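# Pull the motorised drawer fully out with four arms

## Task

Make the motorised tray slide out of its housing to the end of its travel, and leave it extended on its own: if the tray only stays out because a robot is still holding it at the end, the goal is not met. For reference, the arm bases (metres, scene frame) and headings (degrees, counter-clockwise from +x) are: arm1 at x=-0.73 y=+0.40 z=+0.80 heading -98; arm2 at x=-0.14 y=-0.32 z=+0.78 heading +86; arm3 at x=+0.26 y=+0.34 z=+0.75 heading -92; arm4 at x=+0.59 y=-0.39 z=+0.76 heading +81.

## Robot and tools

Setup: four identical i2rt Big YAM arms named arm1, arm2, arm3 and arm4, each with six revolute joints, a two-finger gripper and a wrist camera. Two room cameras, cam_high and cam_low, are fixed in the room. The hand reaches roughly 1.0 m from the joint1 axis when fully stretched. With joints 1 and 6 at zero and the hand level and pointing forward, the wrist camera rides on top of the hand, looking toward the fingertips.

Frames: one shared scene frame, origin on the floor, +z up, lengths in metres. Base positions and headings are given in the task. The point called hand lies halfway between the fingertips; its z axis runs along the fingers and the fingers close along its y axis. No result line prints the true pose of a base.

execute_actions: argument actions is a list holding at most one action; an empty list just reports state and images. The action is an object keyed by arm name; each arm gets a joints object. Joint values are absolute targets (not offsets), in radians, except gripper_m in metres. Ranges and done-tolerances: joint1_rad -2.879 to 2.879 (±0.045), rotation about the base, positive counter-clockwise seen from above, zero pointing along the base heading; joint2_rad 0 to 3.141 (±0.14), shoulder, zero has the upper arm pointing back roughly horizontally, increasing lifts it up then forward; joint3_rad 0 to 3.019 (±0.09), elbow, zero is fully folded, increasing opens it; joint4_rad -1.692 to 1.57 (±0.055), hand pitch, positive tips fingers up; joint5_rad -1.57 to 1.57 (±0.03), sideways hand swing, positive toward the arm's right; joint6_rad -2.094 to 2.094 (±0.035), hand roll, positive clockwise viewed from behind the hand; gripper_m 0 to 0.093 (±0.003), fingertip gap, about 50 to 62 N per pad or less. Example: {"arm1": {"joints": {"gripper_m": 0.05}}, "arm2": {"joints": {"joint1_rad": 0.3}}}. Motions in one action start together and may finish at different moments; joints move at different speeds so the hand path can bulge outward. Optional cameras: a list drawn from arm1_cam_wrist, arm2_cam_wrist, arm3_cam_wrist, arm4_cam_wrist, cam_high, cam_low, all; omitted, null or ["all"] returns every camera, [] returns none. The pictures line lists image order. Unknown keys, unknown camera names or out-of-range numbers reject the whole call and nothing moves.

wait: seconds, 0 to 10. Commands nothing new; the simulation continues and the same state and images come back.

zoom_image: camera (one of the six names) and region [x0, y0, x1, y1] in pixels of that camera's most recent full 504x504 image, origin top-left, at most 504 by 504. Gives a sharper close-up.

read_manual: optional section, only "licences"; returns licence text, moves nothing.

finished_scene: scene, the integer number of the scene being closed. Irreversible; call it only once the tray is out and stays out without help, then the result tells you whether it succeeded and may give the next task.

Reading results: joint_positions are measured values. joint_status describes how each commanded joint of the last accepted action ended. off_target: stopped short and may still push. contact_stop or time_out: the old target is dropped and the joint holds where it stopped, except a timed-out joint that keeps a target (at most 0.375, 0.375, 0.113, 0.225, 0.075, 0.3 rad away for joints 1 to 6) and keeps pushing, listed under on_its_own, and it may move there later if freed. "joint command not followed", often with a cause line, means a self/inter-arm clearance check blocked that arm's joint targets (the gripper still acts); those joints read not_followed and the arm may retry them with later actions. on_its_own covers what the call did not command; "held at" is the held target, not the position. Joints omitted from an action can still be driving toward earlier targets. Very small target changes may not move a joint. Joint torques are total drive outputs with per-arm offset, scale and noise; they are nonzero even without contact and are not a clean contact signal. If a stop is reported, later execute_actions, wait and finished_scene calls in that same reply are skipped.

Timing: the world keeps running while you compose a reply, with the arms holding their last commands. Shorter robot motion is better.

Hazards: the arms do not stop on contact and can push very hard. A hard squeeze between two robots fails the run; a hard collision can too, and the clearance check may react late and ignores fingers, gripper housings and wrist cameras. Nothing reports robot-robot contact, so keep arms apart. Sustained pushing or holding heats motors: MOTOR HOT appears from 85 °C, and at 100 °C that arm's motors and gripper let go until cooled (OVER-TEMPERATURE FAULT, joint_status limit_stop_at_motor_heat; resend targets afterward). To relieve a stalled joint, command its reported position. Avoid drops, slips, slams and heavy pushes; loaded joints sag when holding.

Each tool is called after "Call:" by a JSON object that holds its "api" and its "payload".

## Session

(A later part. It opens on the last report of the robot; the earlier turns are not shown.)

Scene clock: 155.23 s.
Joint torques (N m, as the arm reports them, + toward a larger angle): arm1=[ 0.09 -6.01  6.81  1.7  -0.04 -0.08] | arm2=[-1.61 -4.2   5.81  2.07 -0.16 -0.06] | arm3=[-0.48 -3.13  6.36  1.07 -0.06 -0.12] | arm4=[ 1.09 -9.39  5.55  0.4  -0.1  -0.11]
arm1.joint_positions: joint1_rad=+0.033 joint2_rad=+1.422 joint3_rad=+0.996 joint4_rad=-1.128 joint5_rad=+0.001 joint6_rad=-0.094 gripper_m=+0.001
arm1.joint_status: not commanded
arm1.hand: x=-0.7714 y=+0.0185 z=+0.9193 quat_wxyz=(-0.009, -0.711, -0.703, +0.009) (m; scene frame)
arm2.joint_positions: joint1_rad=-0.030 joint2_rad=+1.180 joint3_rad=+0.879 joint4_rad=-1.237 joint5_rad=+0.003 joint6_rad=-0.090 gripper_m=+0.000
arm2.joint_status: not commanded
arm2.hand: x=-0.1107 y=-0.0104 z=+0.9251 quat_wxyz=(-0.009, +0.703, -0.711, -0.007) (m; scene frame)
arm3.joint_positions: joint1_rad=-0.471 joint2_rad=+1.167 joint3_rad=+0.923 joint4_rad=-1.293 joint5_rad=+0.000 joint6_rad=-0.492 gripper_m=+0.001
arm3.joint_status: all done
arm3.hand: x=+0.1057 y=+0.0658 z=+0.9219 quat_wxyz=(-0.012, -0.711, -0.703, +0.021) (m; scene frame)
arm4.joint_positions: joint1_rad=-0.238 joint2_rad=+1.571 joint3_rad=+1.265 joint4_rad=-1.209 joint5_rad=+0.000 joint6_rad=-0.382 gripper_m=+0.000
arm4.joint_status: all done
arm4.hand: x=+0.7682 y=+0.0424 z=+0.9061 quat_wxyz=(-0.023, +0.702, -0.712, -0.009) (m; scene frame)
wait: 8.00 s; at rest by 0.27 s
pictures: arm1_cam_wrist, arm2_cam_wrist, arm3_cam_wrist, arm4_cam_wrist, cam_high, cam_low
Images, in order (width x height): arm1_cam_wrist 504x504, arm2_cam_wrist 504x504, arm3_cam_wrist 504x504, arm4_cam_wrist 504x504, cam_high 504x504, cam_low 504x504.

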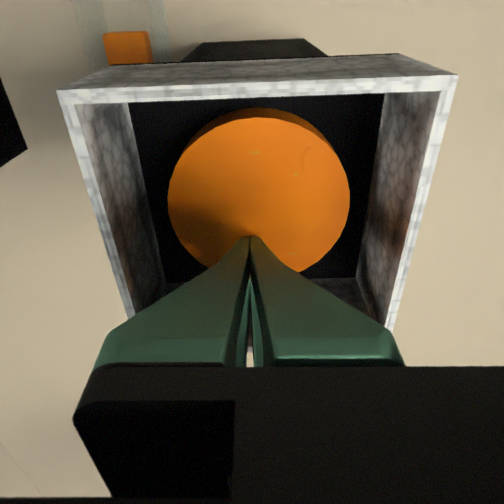

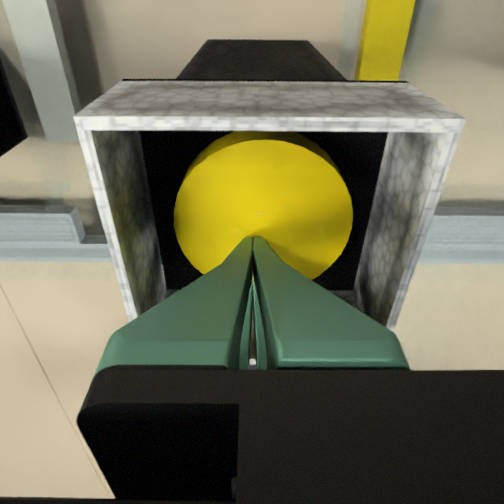

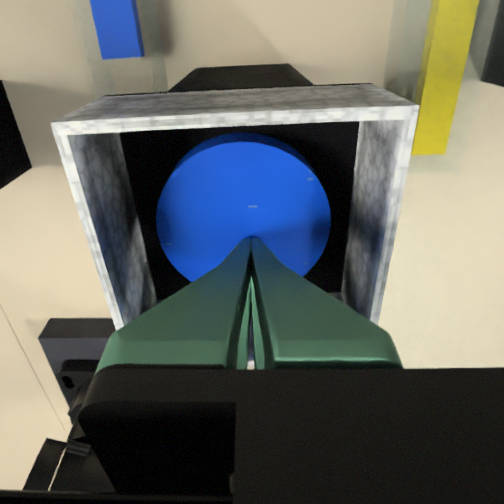

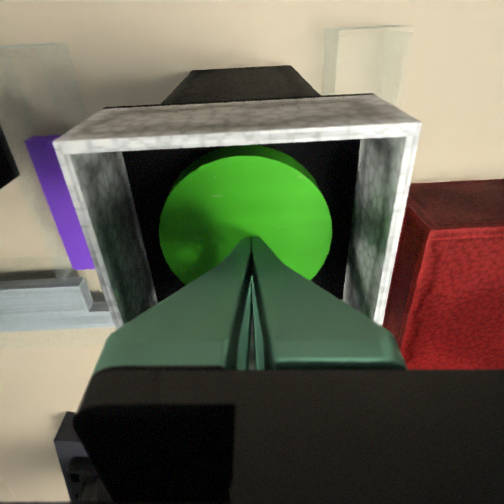

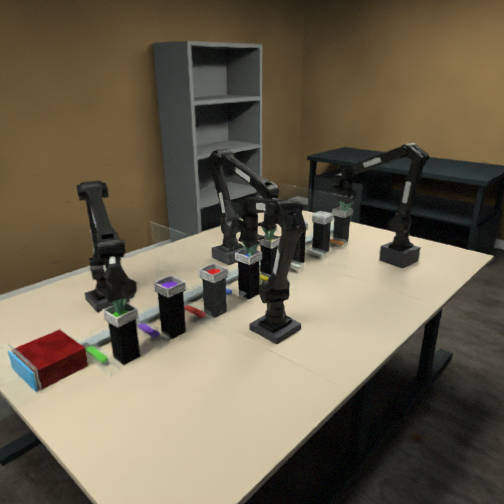

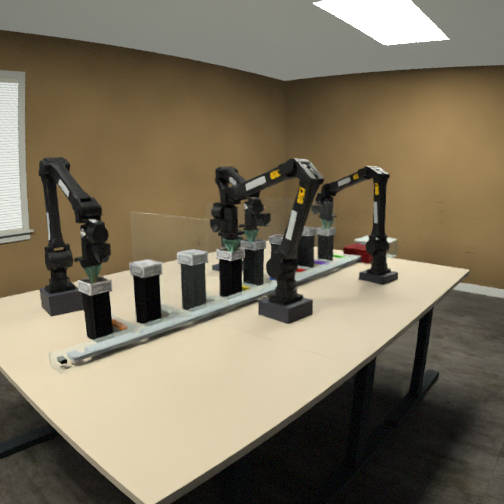

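Call:
{"api": "wait", "payload": {"seconds": 3}}

Call:
{"api": "execute_actions", "payload": {"actions": [{"arm4":{"joints":{"joint2_rad":1.54,"joint3_rad":1.52,"joint4_rad":-1.49}}}], "cameras": []}}

Call:
{"api": "execute_actions", "payload": {"actions": [{"arm4":{"joints":{"joint1_rad":0.258,"joint2_rad":1.455,"joint3_rad":1.39,"joint6_rad":0.07}}}], "cameras": []}}

Call:
{"api": "execute_actions", "payload": {"actions": [{"arm4":{"joints":{"joint2_rad":1.51,"joint3_rad":1.16,"joint4_rad":-1.24}}}], "cameras": ["cam_high"]}}

Call:
{"api": "wait", "payload": {"seconds": 8}}

Scene clock: 163.13 s.
Joint torques (N m, as the arm reports them, + toward a larger angle): arm1=[-0.12 -5.99  6.82  1.62 -0.05 -0.07] | arm2=[-1.62 -4.19  5.8   2.08 -0.16 -0.06] | arm3=[-0.47 -3.11  6.38  1.08 -0.06 -0.12] | arm4=[ 1.09 -9.36  5.56  0.42 -0.1  -0.11]
arm1.joint_positions: joint1_rad=+0.033 joint2_rad=+1.422 joint3_rad=+0.996 joint4_rad=-1.128 joint5_rad=+0.001 joint6_rad=-0.094 gripper_m=+0.001
arm1.joint_status: not commanded
arm1.hand: x=-0.7714 y=+0.0185 z=+0.9193 quat_wxyz=(-0.009, -0.711, -0.703, +0.009) (m; scene frame)
arm2.joint_positions: joint1_rad=-0.030 joint2_rad=+1.180 joint3_rad=+0.879 joint4_rad=-1.237 joint5_rad=+0.003 joint6_rad=-0.090 gripper_m=+0.000
arm2.joint_status: not commanded
arm2.hand: x=-0.1107 y=-0.0104 z=+0.9251 quat_wxyz=(-0.009, +0.703, -0.711, -0.007) (m; scene frame)
arm3.joint_positions: joint1_rad=-0.471 joint2_rad=+1.167 joint3_rad=+0.923 joint4_rad=-1.293 joint5_rad=+0.000 joint6_rad=-0.492 gripper_m=+0.001
arm3.joint_status: all done
arm3.hand: x=+0.1057 y=+0.0658 z=+0.9219 quat_wxyz=(-0.012, -0.711, -0.703, +0.021) (m; scene frame)
arm4.joint_positions: joint1_rad=-0.238 joint2_rad=+1.571 joint3_rad=+1.265 joint4_rad=-1.209 joint5_rad=+0.000 joint6_rad=-0.382 gripper_m=+0.000
arm4.joint_status: all done
arm4.hand: x=+0.7682 y=+0.0424 z=+0.9061 quat_wxyz=(-0.023, +0.702, -0.712, -0.009) (m; scene frame)
wait: 3.00 s; at rest from the start
pictures: arm1_cam_wrist, arm2_cam_wrist, arm3_cam_wrist, arm4_cam_wrist, cam_high, cam_low
Images, in order (width x height): arm1_cam_wrist 504x504, arm2_cam_wrist 504x504, arm3_cam_wrist 504x504, arm4_cam_wrist 504x504, cam_high 504x504, cam_low 504x504.

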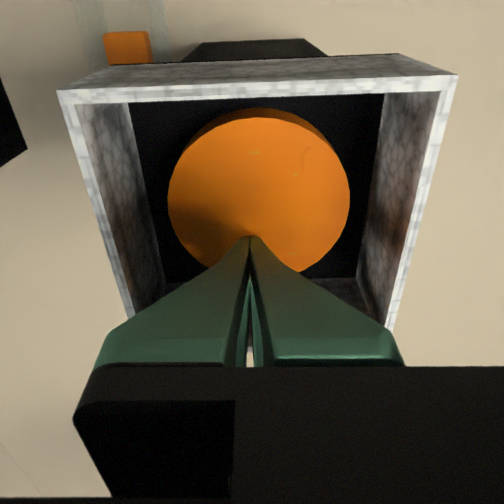

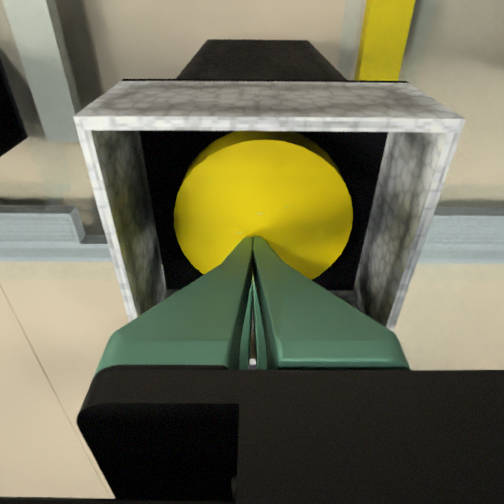

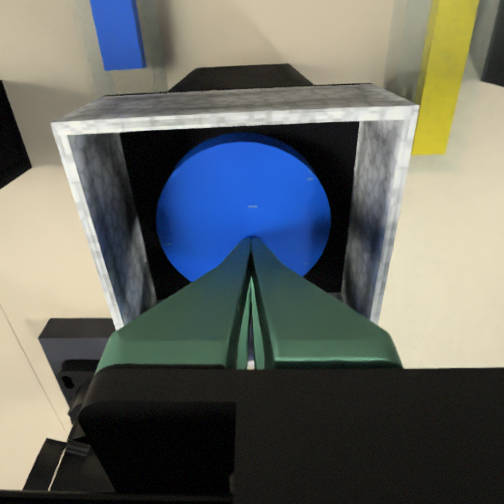

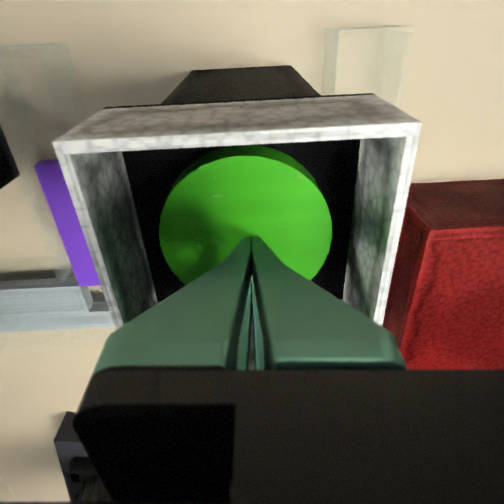

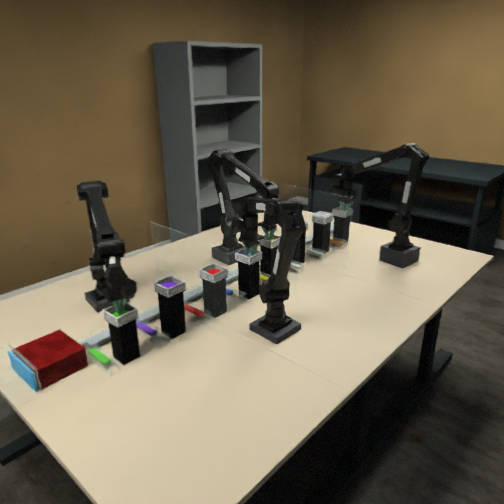

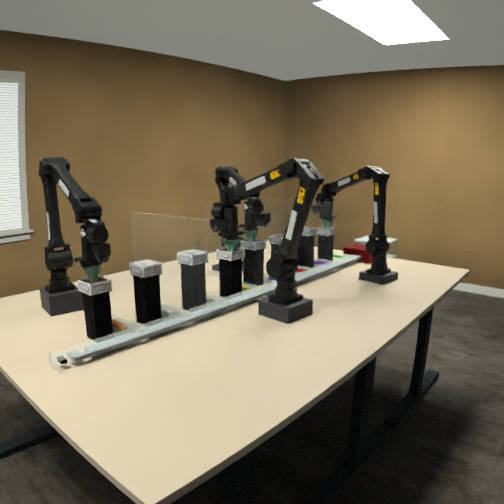

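Scene clock: 164.20 s.
Joint torques (N m, as the arm reports them, + toward a larger angle): arm1=[-0.15 -5.79  6.8   1.66 -0.03 -0.06] | arm2=[-1.65 -4.19  5.8   2.08 -0.16 -0.05] | arm3=[-0.46 -3.12  6.36  1.07 -0.06 -0.12] | arm4=[  1.06 -13.39  14.02  -0.52  -0.1   -0.11]
arm1.joint_positions: joint1_rad=+0.033 joint2_rad=+1.422 joint3_rad=+0.996 joint4_rad=-1.128 joint5_rad=+0.001 joint6_rad=-0.094 gripper_m=+0.001
arm1.joint_status: not commanded
arm1.hand: x=-0.7714 y=+0.0185 z=+0.9193 quat_wxyz=(-0.009, -0.711, -0.703, +0.009) (m; scene frame)
arm2.joint_positions: joint1_rad=-0.030 joint2_rad=+1.180 joint3_rad=+0.879 joint4_rad=-1.237 joint5_rad=+0.003 joint6_rad=-0.090 gripper_m=+0.000
arm2.joint_status: not commanded
arm2.hand: x=-0.1107 y=-0.0104 z=+0.9251 quat_wxyz=(-0.009, +0.703, -0.711, -0.007) (m; scene frame)
arm3.joint_positions: joint1_rad=-0.471 joint2_rad=+1.167 joint3_rad=+0.923 joint4_rad=-1.293 joint5_rad=+0.000 joint6_rad=-0.492 gripper_m=+0.001
arm3.joint_status: not commanded
arm3.hand: x=+0.1057 y=+0.0658 z=+0.9219 quat_wxyz=(-0.012, -0.711, -0.703, +0.021) (m; scene frame)
arm4.joint_positions: joint1_rad=-0.238 joint2_rad=+1.542 joint3_rad=+1.477 joint4_rad=-1.482 joint5_rad=+0.000 joint6_rad=-0.382 gripper_m=+0.000
arm4.joint_status: all done
arm4.hand: x=+0.7677 y=+0.0413 z=+0.9980 quat_wxyz=(-0.009, +0.702, -0.712, -0.003) (m; scene frame)
pictures: none
No camera images: the call's "cameras" was empty. Leave "cameras" out to get every camera's image.

Scene clock: 165.70 s.
Joint torques (N m, as the arm reports them, + toward a larger angle): arm1=[-0.18 -5.99  6.76  1.66 -0.05 -0.07] | arm2=[-1.67 -4.2   5.81  2.08 -0.16 -0.06] | arm3=[-0.5  -3.12  6.36  1.07 -0.06 -0.12] | arm4=[  0.31 -12.46   9.71  -0.42  -0.04   0.06]
arm1.joint_positions: joint1_rad=+0.033 joint2_rad=+1.422 joint3_rad=+0.996 joint4_rad=-1.128 joint5_rad=+0.001 joint6_rad=-0.094 gripper_m=+0.001
arm1.joint_status: not commanded
arm1.hand: x=-0.7714 y=+0.0185 z=+0.9193 quat_wxyz=(-0.009, -0.711, -0.703, +0.009) (m; scene frame)
arm2.joint_positions: joint1_rad=-0.030 joint2_rad=+1.180 joint3_rad=+0.879 joint4_rad=-1.237 joint5_rad=+0.003 joint6_rad=-0.090 gripper_m=+0.000
arm2.joint_status: not commanded
arm2.hand: x=-0.1107 y=-0.0104 z=+0.9251 quat_wxyz=(-0.009, +0.703, -0.711, -0.007) (m; scene frame)
arm3.joint_positions: joint1_rad=-0.471 joint2_rad=+1.167 joint3_rad=+0.923 joint4_rad=-1.293 joint5_rad=+0.000 joint6_rad=-0.492 gripper_m=+0.001
arm3.joint_status: not commanded
arm3.hand: x=+0.1057 y=+0.0658 z=+0.9219 quat_wxyz=(-0.012, -0.711, -0.703, +0.021) (m; scene frame)
arm4.joint_positions: joint1_rad=+0.265 joint2_rad=+1.461 joint3_rad=+1.393 joint4_rad=-1.484 joint5_rad=+0.000 joint6_rad=+0.062 gripper_m=+0.000
arm4.joint_status: all done
arm4.hand: x=+0.5414 y=+0.0428 z=+1.0006 quat_wxyz=(-0.004, +0.723, -0.691, -0.006) (m; scene frame)
pictures: none
No camera images: the call's "cameras" was empty. Leave "cameras" out to get every camera's image.

Scene clock: 166.63 s.
Joint torques (N m, as the arm reports them, + toward a larger angle): arm1=[-0.23 -5.87  6.86  1.68 -0.06 -0.08] | arm2=[-1.65 -4.25  5.81  2.08 -0.16 -0.05] | arm3=[-0.5  -3.13  6.35  1.08 -0.06 -0.12] | arm4=[ 0.26 -7.68  5.83  0.92 -0.02  0.07]
arm1.joint_positions: joint1_rad=+0.033 joint2_rad=+1.422 joint3_rad=+0.996 joint4_rad=-1.128 joint5_rad=+0.001 joint6_rad=-0.094 gripper_m=+0.001
arm1.joint_status: not commanded
arm1.hand: x=-0.7714 y=+0.0185 z=+0.9193 quat_wxyz=(-0.009, -0.711, -0.703, +0.009) (m; scene frame)
arm2.joint_positions: joint1_rad=-0.030 joint2_rad=+1.180 joint3_rad=+0.879 joint4_rad=-1.237 joint5_rad=+0.003 joint6_rad=-0.090 gripper_m=+0.000
arm2.joint_status: not commanded
arm2.hand: x=-0.1107 y=-0.0104 z=+0.9251 quat_wxyz=(-0.009, +0.703, -0.711, -0.007) (m; scene frame)
arm3.joint_positions: joint1_rad=-0.471 joint2_rad=+1.167 joint3_rad=+0.923 joint4_rad=-1.293 joint5_rad=+0.000 joint6_rad=-0.492 gripper_m=+0.001
arm3.joint_status: not commanded
arm3.hand: x=+0.1057 y=+0.0658 z=+0.9219 quat_wxyz=(-0.012, -0.711, -0.703, +0.021) (m; scene frame)
arm4.joint_positions: joint1_rad=+0.265 joint2_rad=+1.459 joint3_rad=+1.203 joint4_rad=-1.260 joint5_rad=-0.001 joint6_rad=+0.062 gripper_m=+0.000
arm4.joint_status: all done
arm4.hand: x=+0.5416 y=+0.0392 z=+0.9302 quat_wxyz=(-0.015, +0.722, -0.691, -0.020) (m; scene frame)
pictures: cam_high
Images, in order (width x height): cam_high 504x504.

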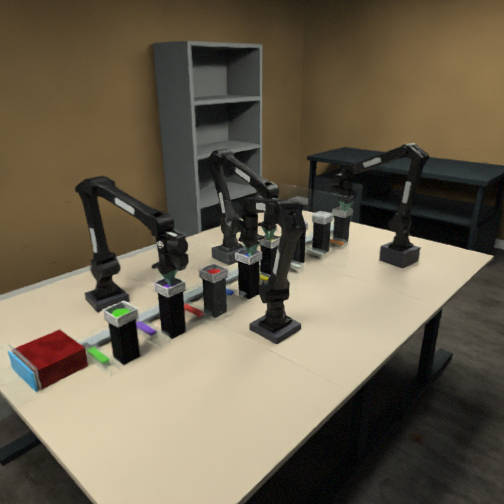

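Scene clock: 174.63 s.
Joint torques (N m, as the arm reports them, + toward a larger angle): arm1=[-0.01 -5.92  6.83  1.65 -0.05 -0.06] | arm2=[-1.64 -4.2   5.8   2.08 -0.16 -0.06] | arm3=[-0.47 -3.1   6.37  1.08 -0.06 -0.12] | arm4=[ 0.25 -7.71  5.83  0.93 -0.02  0.07]
arm1.joint_positions: joint1_rad=+0.033 joint2_rad=+1.422 joint3_rad=+0.996 joint4_rad=-1.128 joint5_rad=+0.001 joint6_rad=-0.094 gripper_m=+0.001
arm1.joint_status: not commanded
arm1.hand: x=-0.7714 y=+0.0185 z=+0.9193 quat_wxyz=(-0.009, -0.711, -0.703, +0.009) (m; scene frame)
arm2.joint_positions: joint1_rad=-0.030 joint2_rad=+1.180 joint3_rad=+0.879 joint4_rad=-1.237 joint5_rad=+0.003 joint6_rad=-0.090 gripper_m=+0.000
arm2.joint_status: not commanded
arm2.hand: x=-0.1107 y=-0.0104 z=+0.9251 quat_wxyz=(-0.009, +0.703, -0.711, -0.007) (m; scene frame)
arm3.joint_positions: joint1_rad=-0.471 joint2_rad=+1.167 joint3_rad=+0.923 joint4_rad=-1.293 joint5_rad=+0.000 joint6_rad=-0.492 gripper_m=+0.001
arm3.joint_status: not commanded
arm3.hand: x=+0.1057 y=+0.0658 z=+0.9219 quat_wxyz=(-0.012, -0.711, -0.703, +0.021) (m; scene frame)
arm4.joint_positions: joint1_rad=+0.265 joint2_rad=+1.459 joint3_rad=+1.203 joint4_rad=-1.260 joint5_rad=-0.001 joint6_rad=+0.062 gripper_m=+0.000
arm4.joint_status: all done
arm4.hand: x=+0.5416 y=+0.0392 z=+0.9302 quat_wxyz=(-0.015, +0.722, -0.691, -0.020) (m; scene frame)
wait: 8.00 s; at rest by 0.27 s
pictures: arm1_cam_wrist, arm2_cam_wrist, arm3_cam_wrist, arm4_cam_wrist, cam_high, cam_low
Images, in order (width x height): arm1_cam_wrist 504x504, arm2_cam_wrist 504x504, arm3_cam_wrist 504x504, arm4_cam_wrist 504x504, cam_high 504x504, cam_low 504x504.

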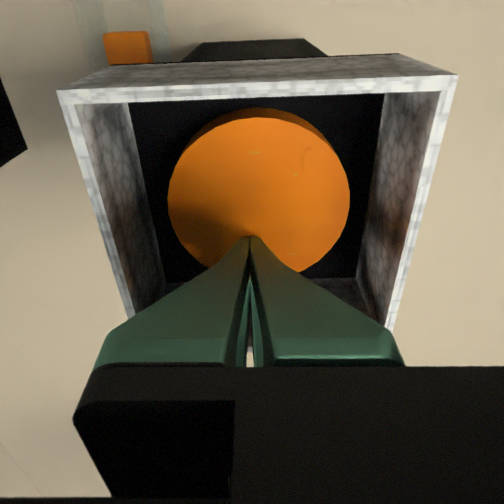

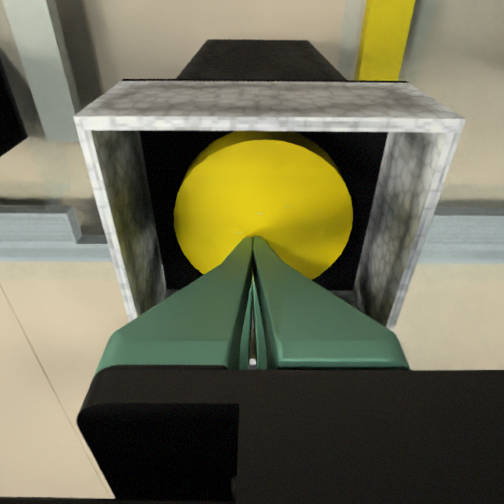

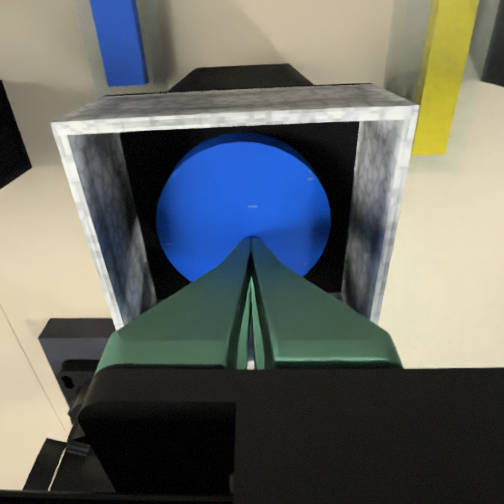

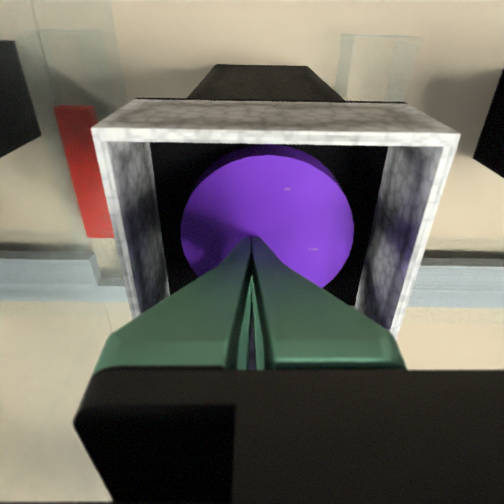

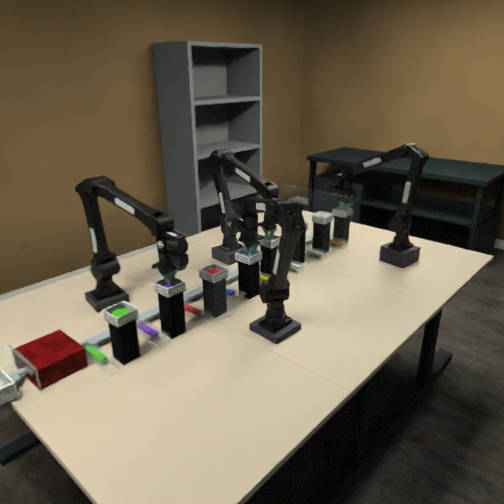

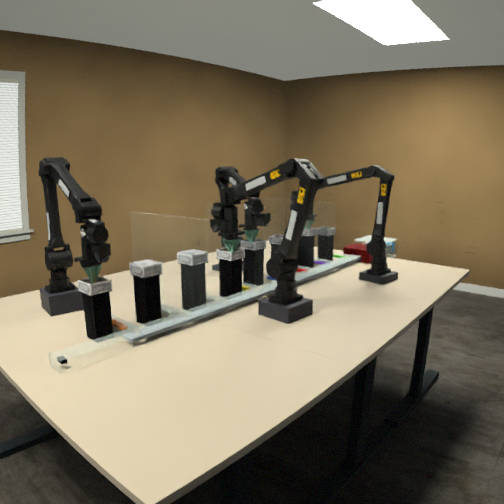

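Call:
{"api": "finished_scene", "payload": {"scene": 2}}

The scene is finished: the task was done.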